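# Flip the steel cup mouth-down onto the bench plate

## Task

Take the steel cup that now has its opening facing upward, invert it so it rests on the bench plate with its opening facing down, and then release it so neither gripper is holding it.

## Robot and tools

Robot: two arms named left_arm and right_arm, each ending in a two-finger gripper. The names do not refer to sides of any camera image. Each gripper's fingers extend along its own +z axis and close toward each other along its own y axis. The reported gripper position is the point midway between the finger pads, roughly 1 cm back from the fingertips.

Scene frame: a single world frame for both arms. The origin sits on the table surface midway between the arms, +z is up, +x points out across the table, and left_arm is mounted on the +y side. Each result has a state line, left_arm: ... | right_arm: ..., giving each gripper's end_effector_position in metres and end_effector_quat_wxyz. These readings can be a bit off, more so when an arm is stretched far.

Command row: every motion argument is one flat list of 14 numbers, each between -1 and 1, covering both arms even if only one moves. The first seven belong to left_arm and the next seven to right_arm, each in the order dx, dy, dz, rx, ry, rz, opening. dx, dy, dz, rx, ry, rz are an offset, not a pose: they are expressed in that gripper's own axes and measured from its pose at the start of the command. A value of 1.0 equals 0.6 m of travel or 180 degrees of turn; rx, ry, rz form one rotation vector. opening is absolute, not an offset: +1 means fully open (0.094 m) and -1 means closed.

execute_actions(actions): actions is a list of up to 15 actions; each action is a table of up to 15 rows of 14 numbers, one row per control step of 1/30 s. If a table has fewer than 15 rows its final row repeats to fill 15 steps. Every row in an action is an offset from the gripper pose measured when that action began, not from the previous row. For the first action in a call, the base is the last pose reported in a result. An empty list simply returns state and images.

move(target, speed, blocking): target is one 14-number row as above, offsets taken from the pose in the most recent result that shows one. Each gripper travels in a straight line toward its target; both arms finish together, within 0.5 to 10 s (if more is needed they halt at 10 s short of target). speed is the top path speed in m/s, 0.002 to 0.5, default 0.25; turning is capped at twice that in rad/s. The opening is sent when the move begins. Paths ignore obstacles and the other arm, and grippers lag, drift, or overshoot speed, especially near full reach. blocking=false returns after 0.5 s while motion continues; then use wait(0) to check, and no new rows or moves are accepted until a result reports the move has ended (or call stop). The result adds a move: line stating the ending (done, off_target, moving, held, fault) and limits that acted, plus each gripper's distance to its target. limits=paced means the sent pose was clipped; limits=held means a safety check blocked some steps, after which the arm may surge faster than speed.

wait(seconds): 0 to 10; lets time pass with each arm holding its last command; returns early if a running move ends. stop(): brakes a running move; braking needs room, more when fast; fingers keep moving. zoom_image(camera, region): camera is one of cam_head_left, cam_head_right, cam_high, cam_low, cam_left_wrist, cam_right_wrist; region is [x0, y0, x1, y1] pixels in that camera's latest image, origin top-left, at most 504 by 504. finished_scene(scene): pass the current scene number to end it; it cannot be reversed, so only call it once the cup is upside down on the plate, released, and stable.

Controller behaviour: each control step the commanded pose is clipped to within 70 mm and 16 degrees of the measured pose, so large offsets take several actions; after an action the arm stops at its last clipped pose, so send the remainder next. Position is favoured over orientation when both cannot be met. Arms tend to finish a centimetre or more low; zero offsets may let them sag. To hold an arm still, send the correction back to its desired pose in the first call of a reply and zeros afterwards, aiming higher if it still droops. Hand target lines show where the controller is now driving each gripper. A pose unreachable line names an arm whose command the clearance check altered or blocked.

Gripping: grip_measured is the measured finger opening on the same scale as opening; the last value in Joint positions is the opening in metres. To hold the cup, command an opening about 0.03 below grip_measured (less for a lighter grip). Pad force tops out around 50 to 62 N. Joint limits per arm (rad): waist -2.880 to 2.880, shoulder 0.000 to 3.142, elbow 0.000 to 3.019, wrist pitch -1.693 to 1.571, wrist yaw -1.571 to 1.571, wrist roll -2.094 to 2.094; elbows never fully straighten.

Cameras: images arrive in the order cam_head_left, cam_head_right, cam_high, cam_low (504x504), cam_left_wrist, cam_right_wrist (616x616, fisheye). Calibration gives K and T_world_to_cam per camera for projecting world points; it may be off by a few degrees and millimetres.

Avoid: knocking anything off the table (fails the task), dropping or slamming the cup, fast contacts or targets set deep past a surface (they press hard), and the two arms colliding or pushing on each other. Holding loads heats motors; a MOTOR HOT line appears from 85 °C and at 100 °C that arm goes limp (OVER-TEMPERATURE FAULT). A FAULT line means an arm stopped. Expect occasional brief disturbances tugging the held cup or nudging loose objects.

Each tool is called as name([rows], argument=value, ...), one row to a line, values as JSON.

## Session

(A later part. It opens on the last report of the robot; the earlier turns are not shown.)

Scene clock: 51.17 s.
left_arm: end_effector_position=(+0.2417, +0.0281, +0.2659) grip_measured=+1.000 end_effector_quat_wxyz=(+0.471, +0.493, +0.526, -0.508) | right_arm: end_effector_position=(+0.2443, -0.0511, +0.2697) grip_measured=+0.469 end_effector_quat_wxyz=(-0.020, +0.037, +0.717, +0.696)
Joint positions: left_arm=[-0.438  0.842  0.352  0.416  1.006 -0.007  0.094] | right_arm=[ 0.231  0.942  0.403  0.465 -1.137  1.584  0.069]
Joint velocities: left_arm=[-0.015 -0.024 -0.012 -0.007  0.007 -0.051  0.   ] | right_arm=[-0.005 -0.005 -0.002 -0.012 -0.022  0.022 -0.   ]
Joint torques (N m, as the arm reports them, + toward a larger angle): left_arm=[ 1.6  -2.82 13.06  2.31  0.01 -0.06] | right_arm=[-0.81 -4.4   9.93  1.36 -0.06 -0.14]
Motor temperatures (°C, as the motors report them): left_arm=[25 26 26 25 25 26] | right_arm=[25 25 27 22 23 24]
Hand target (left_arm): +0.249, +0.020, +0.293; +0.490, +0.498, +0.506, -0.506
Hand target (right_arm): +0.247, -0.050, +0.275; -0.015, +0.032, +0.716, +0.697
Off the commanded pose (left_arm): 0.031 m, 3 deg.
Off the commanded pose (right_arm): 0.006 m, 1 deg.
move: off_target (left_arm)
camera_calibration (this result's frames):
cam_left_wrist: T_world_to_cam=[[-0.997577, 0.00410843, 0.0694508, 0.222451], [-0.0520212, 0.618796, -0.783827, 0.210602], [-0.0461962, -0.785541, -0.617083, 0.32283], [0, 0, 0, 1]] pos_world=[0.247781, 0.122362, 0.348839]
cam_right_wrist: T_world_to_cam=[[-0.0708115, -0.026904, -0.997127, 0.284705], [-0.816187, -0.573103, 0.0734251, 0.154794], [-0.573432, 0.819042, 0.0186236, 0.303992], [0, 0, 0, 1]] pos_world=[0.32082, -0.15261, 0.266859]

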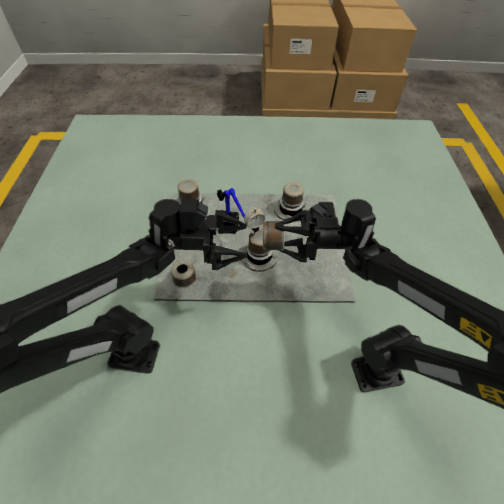

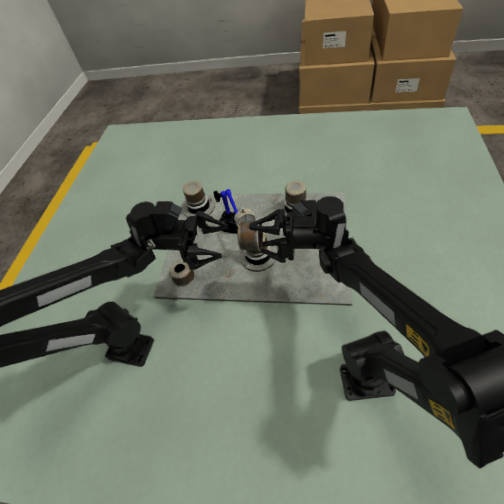

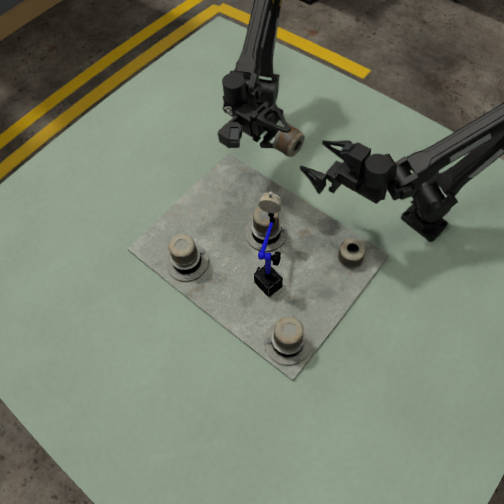

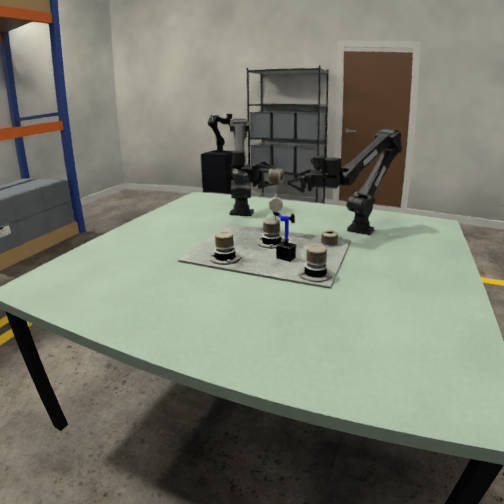

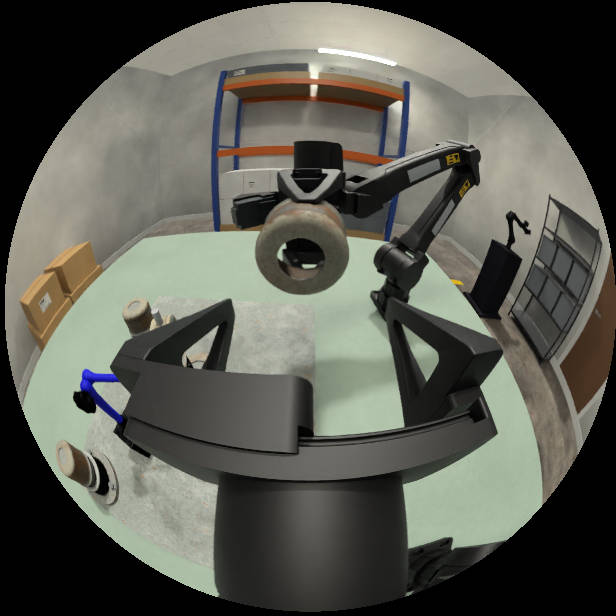

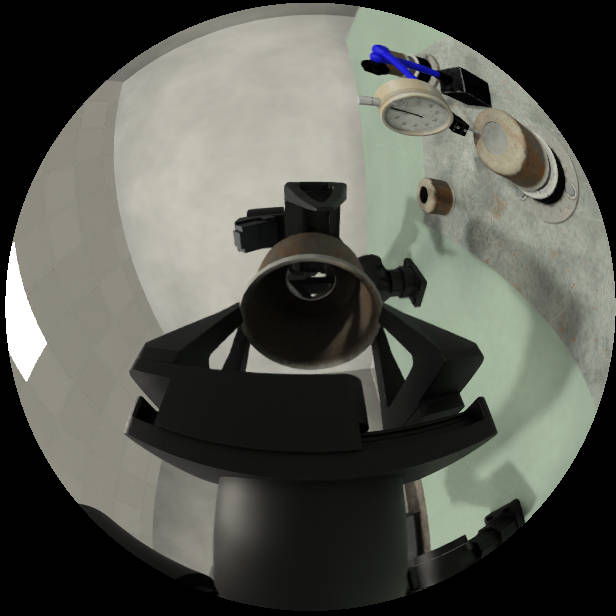

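move(target=[-0.07,0.015,0.01,0,0,0,1,0,0.012,0,0,0,0,0.4], speed=0.1)

Scene clock: 54.10 s.
left_arm: end_effector_position=(+0.2470, +0.0247, +0.2812) grip_measured=+1.000 end_effector_quat_wxyz=(+0.456, +0.489, +0.541, -0.511) | right_arm: end_effector_position=(+0.2425, -0.0519, +0.2622) grip_measured=+0.469 end_effector_quat_wxyz=(-0.031, +0.048, +0.721, +0.690)
Joint positions: left_arm=[-0.438  0.824  0.41   0.296  1.006 -0.007  0.094] | right_arm=[ 0.231  0.942  0.395  0.438 -1.137  1.584  0.069]
Joint velocities: left_arm=[-0.005  0.005 -0.012 -0.002 -0.022 -0.007  0.   ] | right_arm=[-0.005 -0.024 -0.012  0.002 -0.022  0.051  0.001]
Joint torques (N m, as the arm reports them, + toward a larger angle): left_arm=[ 2.35 -4.58 12.93  1.32  0.18  0.01] | right_arm=[-0.9  -5.66 10.62  1.33 -0.09 -0.09]
Motor temperatures (°C, as the motors report them): left_arm=[25 26 27 25 25 26] | right_arm=[25 25 27 22 23 24]
Hand target (left_arm): +0.253, +0.021, +0.307; +0.471, +0.493, +0.526, -0.508
Hand target (right_arm): +0.245, -0.051, +0.277; -0.020, +0.038, +0.717, +0.696
Off the commanded pose (left_arm): 0.027 m, 2 deg.
Off the commanded pose (right_arm): 0.015 m, 2 deg.
move: off_target (left_arm, right_arm)
camera_calibration (this result's frames):
cam_left_wrist: T_world_to_cam=[[-0.99436, 0.00205542, 0.106041, 0.215567], [-0.0804471, 0.636935, -0.766709, 0.226726], [-0.0691171, -0.770915, -0.633177, 0.339757], [0, 0, 0, 1]] pos_world=[0.256073, 0.117071, 0.3661]
cam_right_wrist: T_world_to_cam=[[-0.101818, -0.0403676, -0.993984, 0.283134], [-0.813385, -0.571886, 0.106544, 0.144119], [-0.572746, 0.819339, 0.025394, 0.301812], [0, 0, 0, 1]] pos_world=[0.318914, -0.153437, 0.258412]

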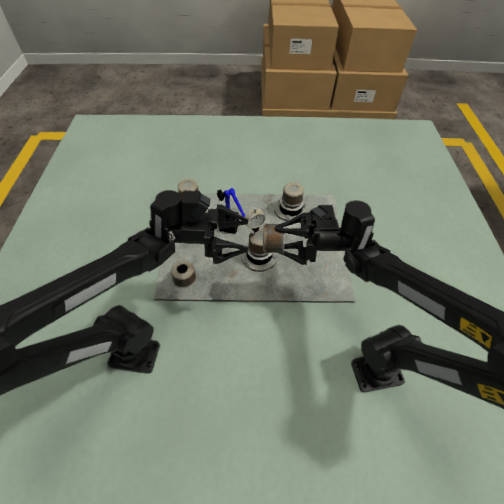

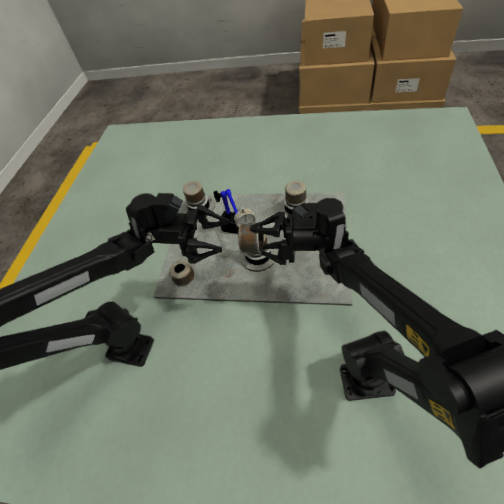

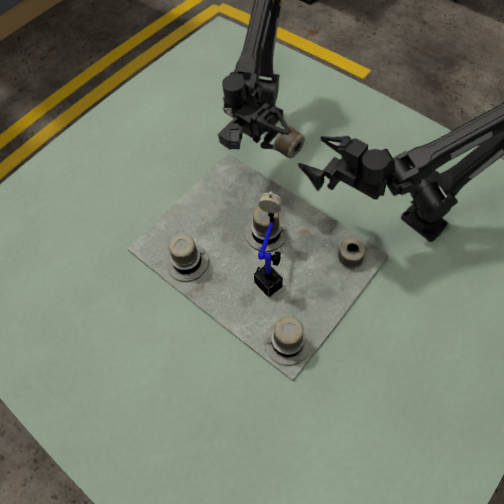

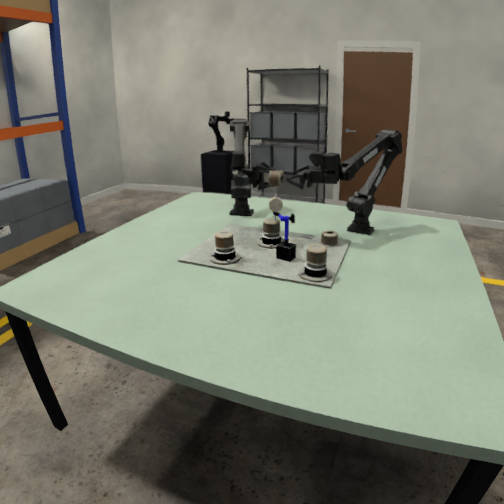

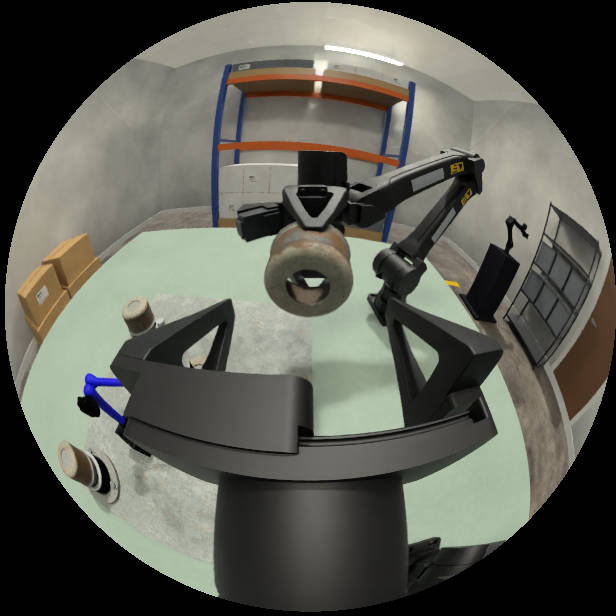

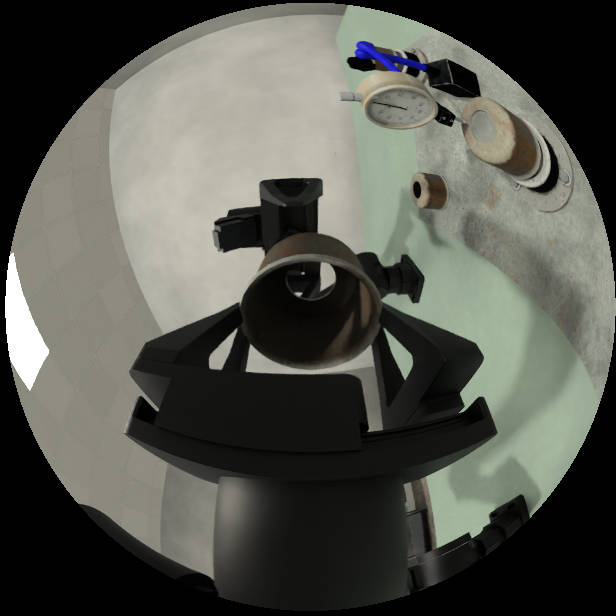

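move(target=[-0.045,0.01,0.1,0,0,0,1,0,0.025,0,0,0,0,0.4], speed=0.06)

Scene clock: 57.77 s.
left_arm: end_effector_position=(+0.2473, -0.0256, +0.2752) grip_measured=+1.000 end_effector_quat_wxyz=(+0.437, +0.486, +0.561, -0.508) | right_arm: end_effector_position=(+0.2391, -0.0533, +0.2526) grip_measured=+0.469 end_effector_quat_wxyz=(-0.049, +0.067, +0.728, +0.680)
Joint positions: left_arm=[-0.598  0.944  0.474  0.317  0.84  -0.031  0.094] | right_arm=[ 0.231  0.935  0.388  0.382 -1.137  1.584  0.069]
Joint velocities: left_arm=[ 0.024 -0.005  0.007  0.002  0.051 -0.022  0.   ] | right_arm=[-0.005 -0.005 -0.002 -0.017  0.022  0.037 -0.001]
Joint torques (N m, as the arm reports them, + toward a larger angle): left_arm=[ 1.53 -4.53 13.15  2.44  0.05 -0.05] | right_arm=[-0.87 -6.2  11.82  1.29 -0.15 -0.09]
Motor temperatures (°C, as the motors report them): left_arm=[25 26 27 25 25 26] | right_arm=[25 25 27 22 23 24]
Hand target (left_arm): +0.254, -0.036, +0.303; +0.456, +0.489, +0.541, -0.511
Hand target (right_arm): +0.244, -0.052, +0.277; -0.031, +0.048, +0.721, +0.690
Off the commanded pose (left_arm): 0.032 m, 3 deg.
Off the commanded pose (right_arm): 0.025 m, 3 deg.
move: off_target (left_arm, right_arm)
camera_calibration (this result's frames):
cam_left_wrist: T_world_to_cam=[[-0.989549, -0.00861513, 0.143939, 0.204732], [-0.11308, 0.665756, -0.737551, 0.254958], [-0.0894743, -0.74612, -0.659773, 0.310194], [0, 0, 0, 1]] pos_world=[0.259178, 0.0634658, 0.363233]
cam_right_wrist: T_world_to_cam=[[-0.153451, -0.0627876, -0.986159, 0.282324], [-0.80639, -0.568849, 0.161696, 0.12613], [-0.571128, 0.820042, 0.0366594, 0.298131], [0, 0, 0, 1]] pos_world=[0.315304, -0.155005, 0.247092]

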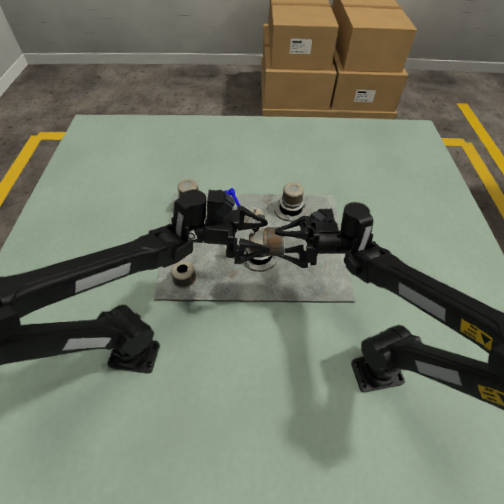

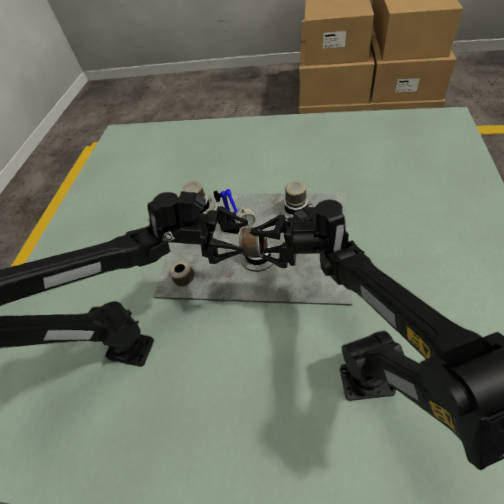

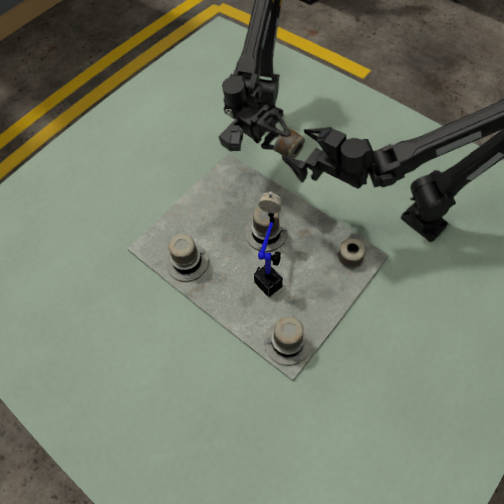

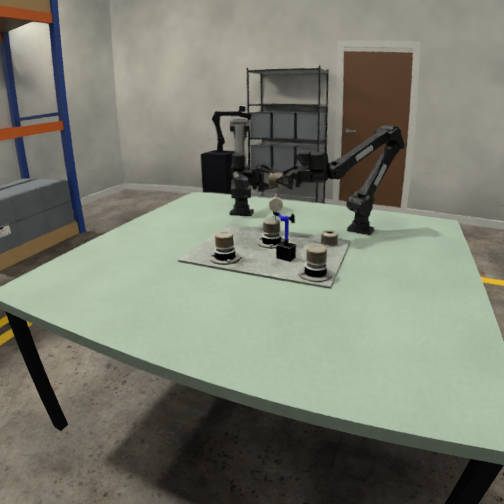

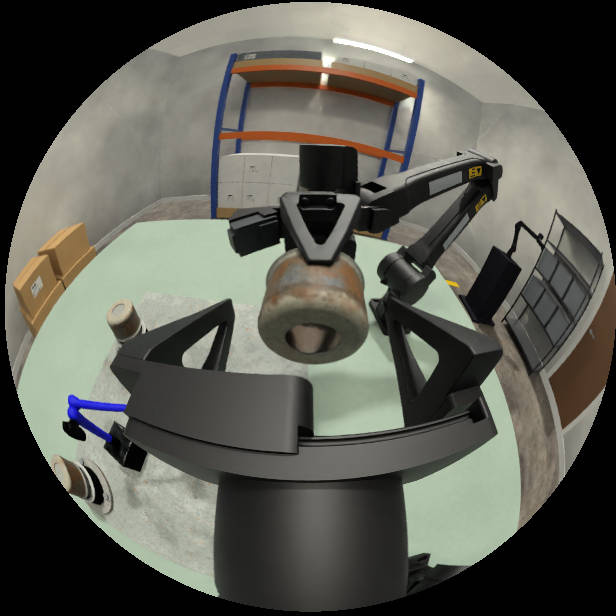

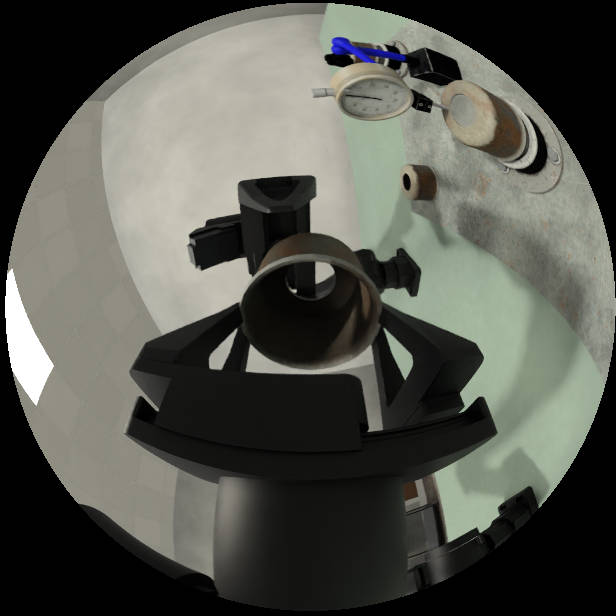

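move(target=[-0.03,0.01,0.06,0,0,0,1,-0.008,0.045,0,0,0,0,0.4], speed=0.05)

Scene clock: 61.80 s.
left_arm: end_effector_position=(+0.2481, -0.0498, +0.2625) grip_measured=+1.000 end_effector_quat_wxyz=(+0.421, +0.484, +0.579, -0.503) | right_arm: end_effector_position=(+0.2351, -0.0555, +0.2402) grip_measured=+0.469 end_effector_quat_wxyz=(-0.078, +0.094, +0.737, +0.665)
Joint positions: left_arm=[-0.663  1.017  0.505  0.317  0.769 -0.041  0.094] | right_arm=[ 0.228  0.929  0.385  0.292 -1.142  1.584  0.069]
Joint velocities: left_arm=[-0.015  0.005 -0.007  0.002  0.037  0.022  0.   ] | right_arm=[ 0.005 -0.005  0.007 -0.002  0.051 -0.022 -0.   ]
Joint torques (N m, as the arm reports them, + toward a larger angle): left_arm=[ 1.47 -5.58 12.91  2.41  0.07 -0.04] | right_arm=[-1.36 -6.15 13.97  1.33 -0.37 -0.11]
Motor temperatures (°C, as the motors report them): left_arm=[25 26 28 26 25 26] | right_arm=[25 24 28 22 23 24]
Hand target (left_arm): +0.254, -0.062, +0.288; +0.437, +0.486, +0.561, -0.508
Hand target (right_arm): +0.246, -0.053, +0.278; -0.049, +0.067, +0.728, +0.681
Off the commanded pose (left_arm): 0.030 m, 3 deg.
Off the commanded pose (right_arm): 0.041 m, 5 deg.
move: off_target (left_arm, right_arm)
camera_calibration (this result's frames):
cam_left_wrist: T_world_to_cam=[[-0.984363, -0.0212256, 0.174868, 0.197139], [-0.140609, 0.692649, -0.707437, 0.262051], [-0.106106, -0.720962, -0.684803, 0.295736], [0, 0, 0, 1]] pos_world=[0.262282, 0.0358895, 0.353432]
cam_right_wrist: T_world_to_cam=[[-0.232025, -0.0962852, -0.967933, 0.281629], [-0.788753, -0.563712, 0.245149, 0.0997908], [-0.569239, 0.82034, 0.0548501, 0.293289], [0, 0, 0, 1]] pos_world=[0.311007, -0.157227, 0.232048]

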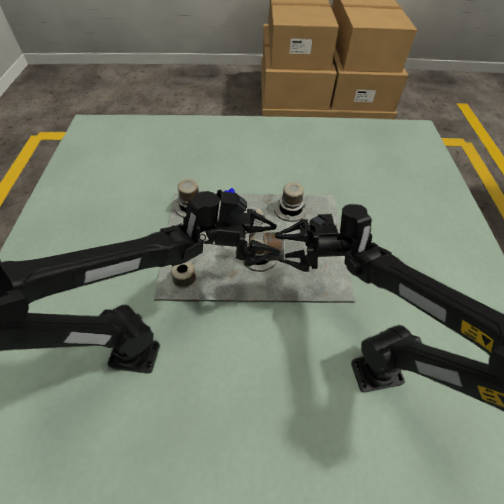

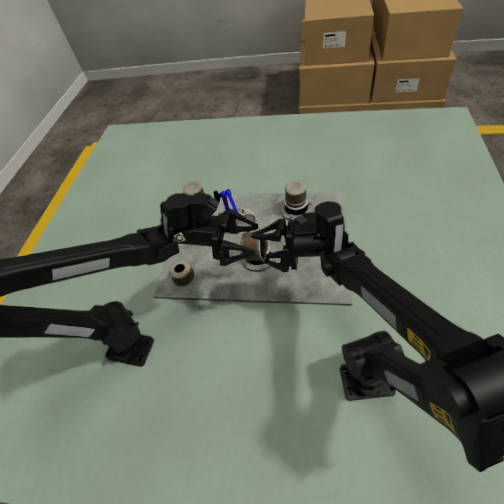

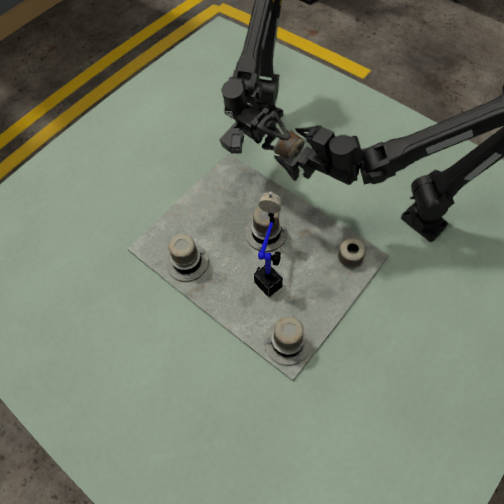

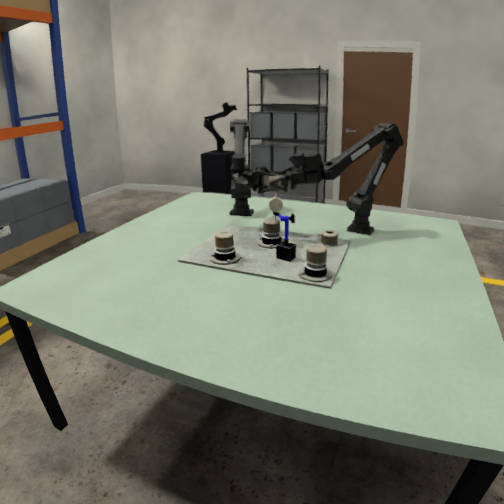

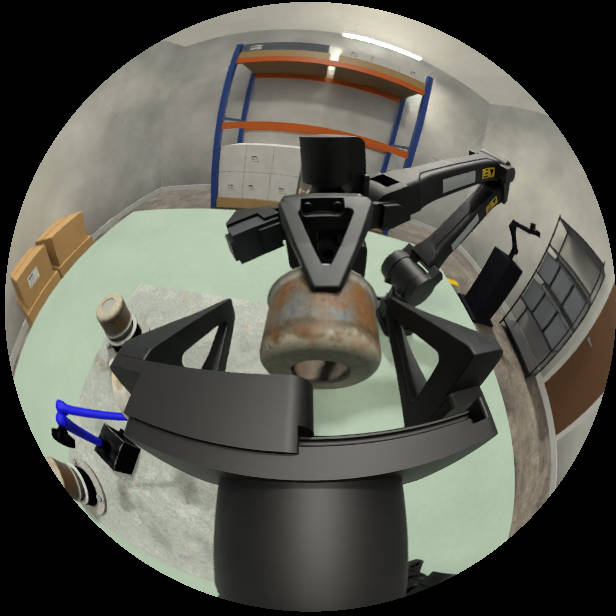

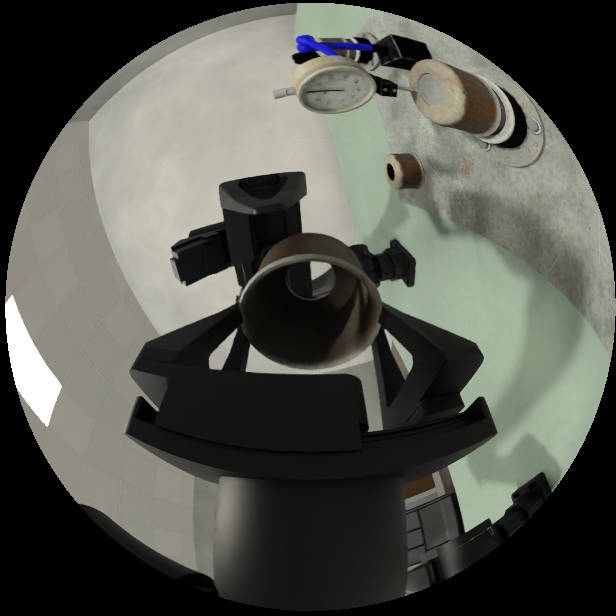

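move(target=[0.025,-0.008,0.01,0,0,0,1,0,0,0,0,0,0,0.4], speed=0.05)

Scene clock: 64.80 s.
left_arm: end_effector_position=(+0.2423, -0.0503, +0.2498) grip_measured=+1.000 end_effector_quat_wxyz=(+0.422, +0.484, +0.581, -0.500) | right_arm: end_effector_position=(+0.2325, -0.0566, +0.2345) grip_measured=+0.469 end_effector_quat_wxyz=(-0.082, +0.098, +0.738, +0.662)
Joint positions: left_arm=[-0.682  1.027  0.474  0.358  0.744 -0.042  0.094] | right_arm=[ 0.228  0.929  0.372  0.291 -1.142  1.584  0.069]
Joint velocities: left_arm=[-0.005 -0.015  0.007 -0.002 -0.051 -0.022  0.   ] | right_arm=[-0.005  0.005  0.007  0.017  0.037 -0.037  0.   ]
Joint torques (N m, as the arm reports them, + toward a larger angle): left_arm=[ 1.46 -5.47  8.71  2.48  0.06 -0.06] | right_arm=[-0.91 -4.08  9.86  1.42 -0.19 -0.09]
Motor temperatures (°C, as the motors report them): left_arm=[25 26 28 26 25 26] | right_arm=[25 24 28 22 23 24]
Hand target (left_arm): +0.240, -0.054, +0.248; +0.420, +0.484, +0.579, -0.503
Hand target (right_arm): +0.235, -0.056, +0.240; -0.078, +0.094, +0.737, +0.665
Off the commanded pose (left_arm): 0.004 m, 0 deg.
Off the commanded pose (right_arm): 0.006 m, 1 deg.
move: done
camera_calibration (this result's frames):
cam_left_wrist: T_world_to_cam=[[-0.984694, -0.0274562, 0.172118, 0.19412], [-0.142673, 0.694201, -0.705499, 0.252709], [-0.100114, -0.719257, -0.687493, 0.28538], [0, 0, 0, 1]] pos_world=[0.255774, 0.0351603, 0.341071]
cam_right_wrist: T_world_to_cam=[[-0.243194, -0.101105, -0.964694, 0.276902], [-0.78585, -0.56246, 0.257057, 0.095045], [-0.568591, 0.82062, 0.0573338, 0.292311], [0, 0, 0, 1]] pos_world=[0.308238, -0.158421, 0.225935]

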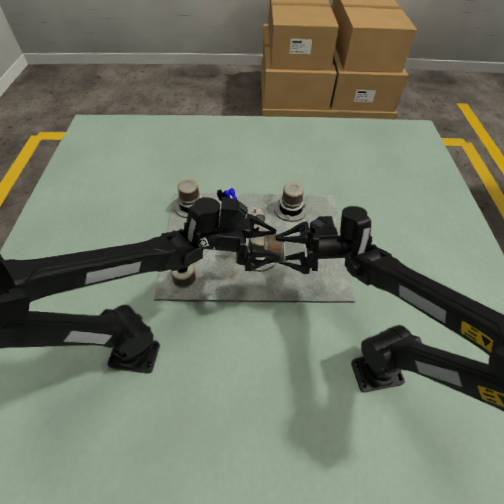

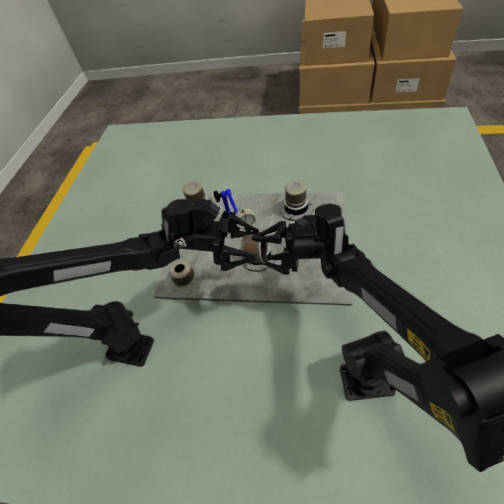

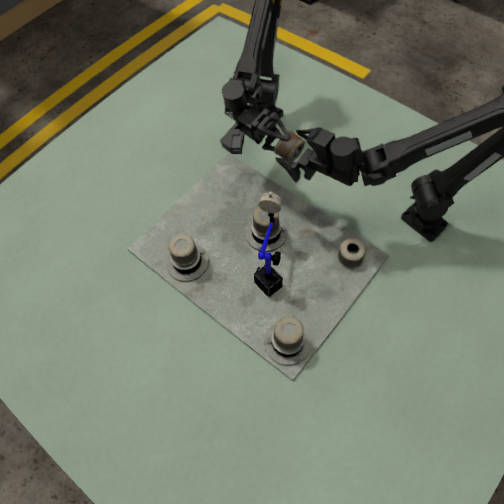

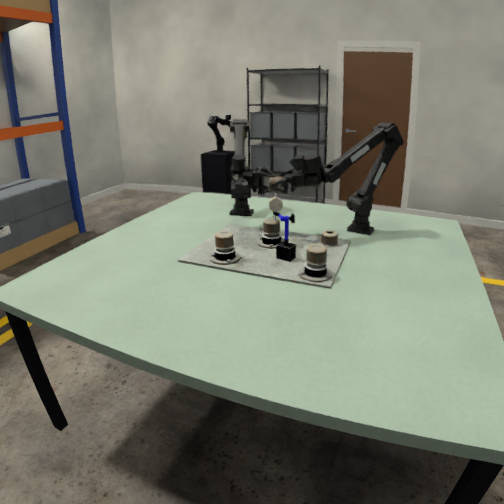

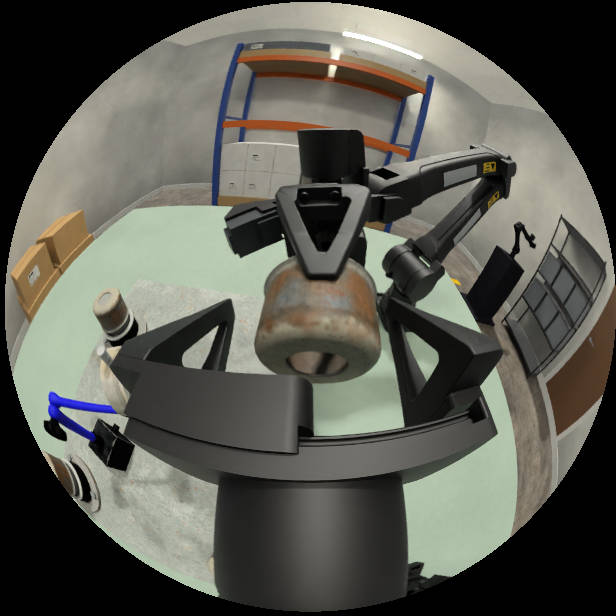

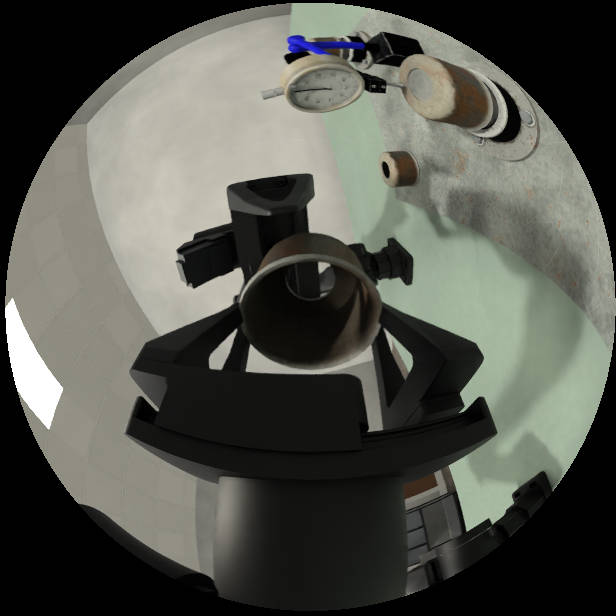

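Lower a bit more, then close.

move(target=[0.025,-0.006,0.008,0,0,0,1,0,0,0,0,0,0,0.4], speed=0.05)

move(target=[0,0,0,0,0,0,0.3,0,0,0,0,0,0,0.4])

Scene clock: 67.97 s.
left_arm: end_effector_position=(+0.2381, -0.0496, +0.2367) grip_measured=+1.000 end_effector_quat_wxyz=(+0.423, +0.484, +0.583, -0.498) | right_arm: end_effector_position=(+0.2299, -0.0578, +0.2290) grip_measured=+0.469 end_effector_quat_wxyz=(-0.086, +0.102, +0.739, +0.660)
Joint positions: left_arm=[-0.694  1.042  0.443  0.401  0.725 -0.042  0.094] | right_arm=[ 0.228  0.929  0.361  0.291 -1.141  1.584  0.069]
Joint velocities: left_arm=[-0.015 -0.015 -0.027  0.007 -0.007 -0.007  0.   ] | right_arm=[-0.005 -0.005 -0.007  0.012 -0.007 -0.037 -0.001]
Joint torques (N m, as the arm reports them, + toward a larger angle): left_arm=[ 1.45 -5.38  8.45  2.49  0.06 -0.04] | right_arm=[-0.86 -3.96  9.78  1.42 -0.2  -0.09]
Motor temperatures (°C, as the motors report them): left_arm=[25 26 28 26 25 26] | right_arm=[25 24 28 22 23 24]
Hand target (left_arm): +0.236, -0.053, +0.235; +0.422, +0.484, +0.581, -0.500
Hand target (right_arm): +0.233, -0.057, +0.235; -0.082, +0.098, +0.738, +0.662
Off the commanded pose (left_arm): 0.004 m, 0 deg.
Off the commanded pose (right_arm): 0.006 m, 1 deg.
move: done
camera_calibration (this result's frames):
cam_left_wrist: T_world_to_cam=[[-0.984744, -0.0345325, 0.170547, 0.19227], [-0.146151, 0.696074, -0.702938, 0.24266], [-0.0944394, -0.717139, -0.690502, 0.275877], [0, 0, 0, 1]] pos_world=[0.250856, 0.0355723, 0.328277]
cam_right_wrist: T_world_to_cam=[[-0.253651, -0.105616, -0.961513, 0.272275], [-0.783216, -0.560916, 0.268228, 0.0907192], [-0.567657, 0.821108, 0.0595566, 0.291403], [0, 0, 0, 1]] pos_world=[0.305533, -0.159631, 0.220107]

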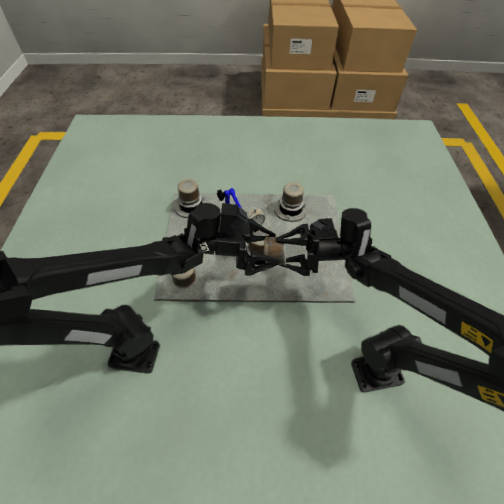

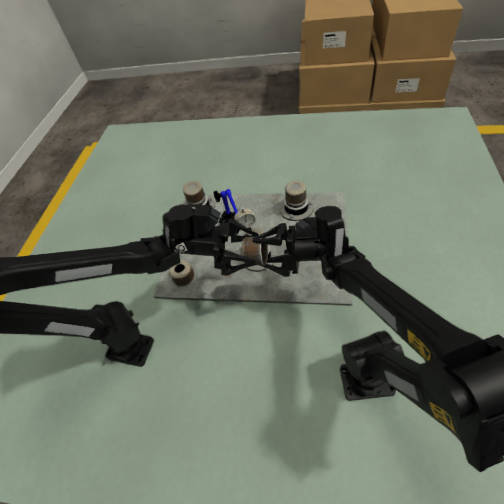

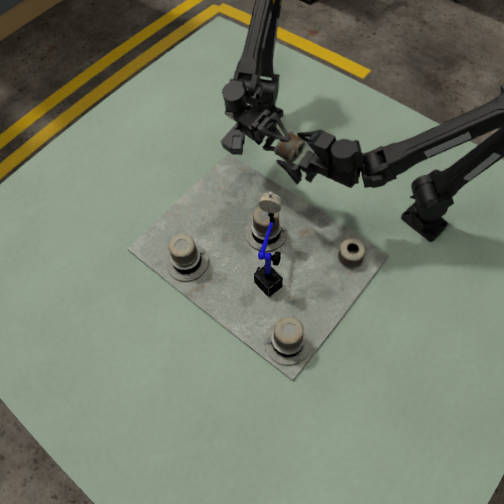

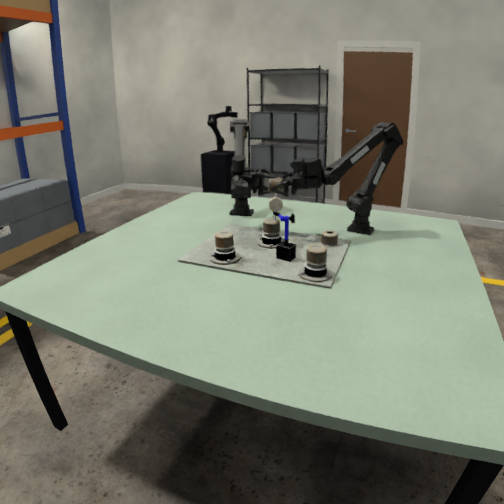

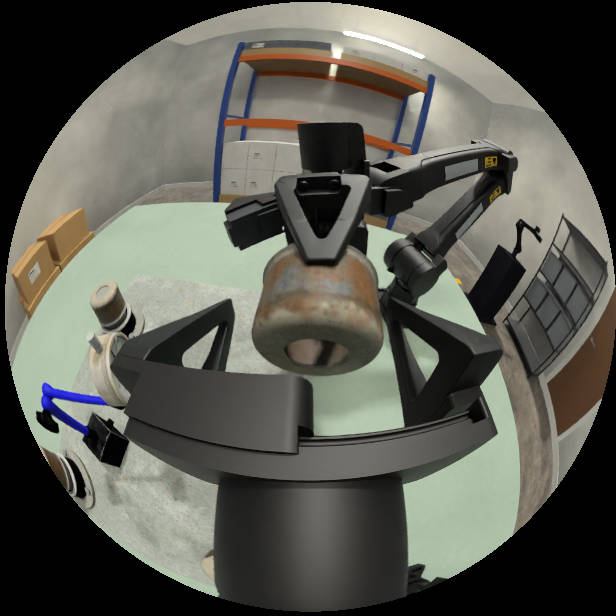

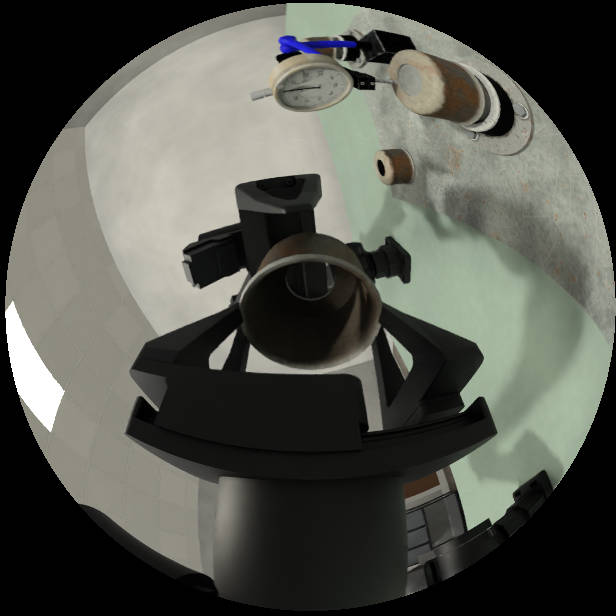

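Scene clock: 68.47 s.
left_arm: end_effector_position=(+0.2356, -0.0500, +0.2362) grip_measured=+0.477 end_effector_quat_wxyz=(+0.420, +0.486, +0.581, -0.500) | right_arm: end_effector_position=(+0.2310, -0.0583, +0.2271) grip_measured=+0.469 end_effector_quat_wxyz=(-0.083, +0.107, +0.740, +0.659)
Joint positions: left_arm=[-0.697  1.042  0.442  0.401  0.731 -0.041  0.069] | right_arm=[ 0.227  0.929  0.358  0.291 -1.132  1.584  0.069]
Joint velocities: left_arm=[ 0.005 -0.005  0.017  0.017 -0.066  0.022 -0.   ] | right_arm=[ 0.005  0.005 -0.007 -0.027 -0.037 -0.066 -0.   ]
Joint torques (N m, as the arm reports them, + toward a larger angle): left_arm=[ 2.6  -6.54  8.64  1.79 -0.12  0.03] | right_arm=[-0.75 -3.96  9.09  1.43 -0.62 -0.09]
Motor temperatures (°C, as the motors report them): left_arm=[25 26 28 26 25 26] | right_arm=[25 24 28 22 23 24]
Hand target (left_arm): +0.238, -0.050, +0.237; +0.423, +0.483, +0.583, -0.498
Hand target (right_arm): +0.230, -0.058, +0.229; -0.086, +0.102, +0.739, +0.660
Off the commanded pose (left_arm): 0.003 m, 1 deg.
Off the commanded pose (right_arm): 0.002 m, 1 deg.
move: done
camera_calibration (this result's frames):
cam_left_wrist: T_world_to_cam=[[-0.984798, -0.0248298, 0.17192, 0.190032], [-0.140273, 0.697432, -0.702789, 0.24091], [-0.102453, -0.71622, -0.690313, 0.276947], [0, 0, 0, 1]] pos_world=[0.24931, 0.0350554, 0.327819]
cam_right_wrist: T_world_to_cam=[[-0.256737, -0.106703, -0.960573, 0.271087], [-0.788172, -0.552095, 0.271987, 0.0926364], [-0.559349, 0.826926, 0.0576425, 0.291444], [0, 0, 0, 1]] pos_world=[0.305631, -0.160933, 0.218403]

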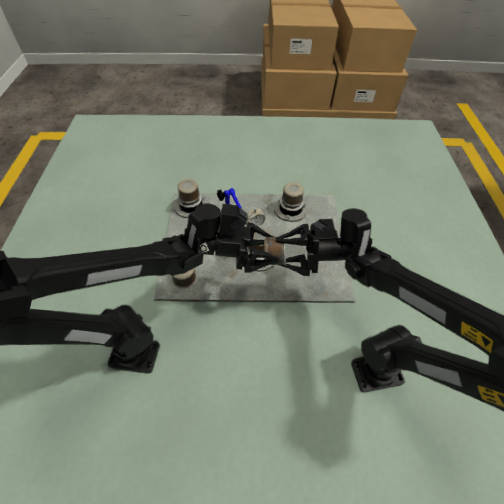

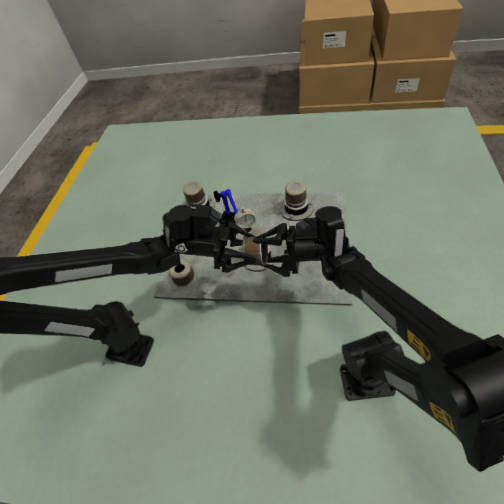

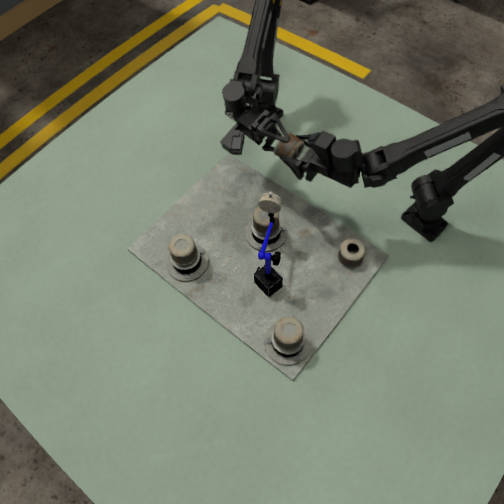

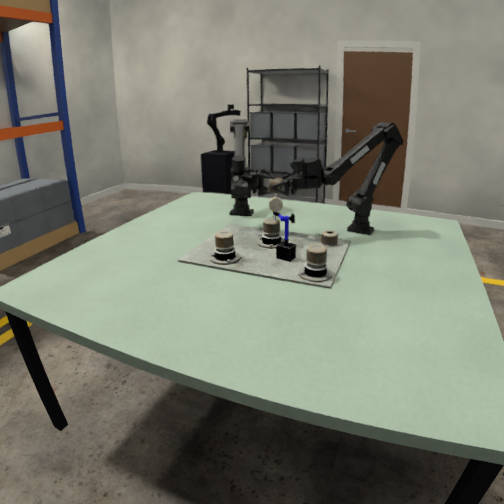

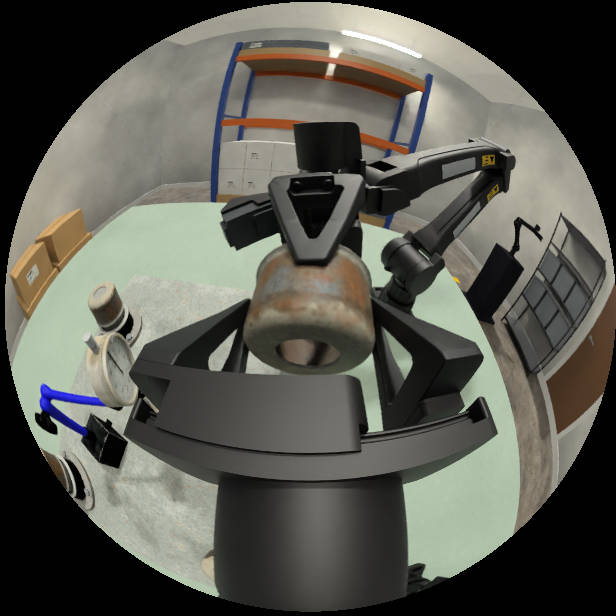

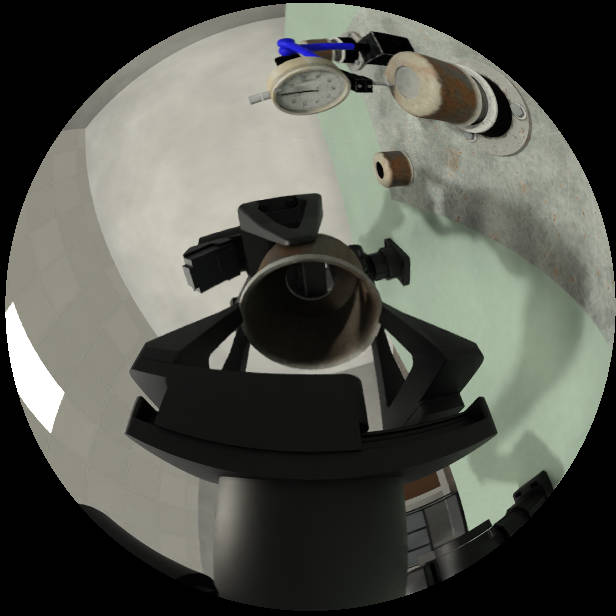

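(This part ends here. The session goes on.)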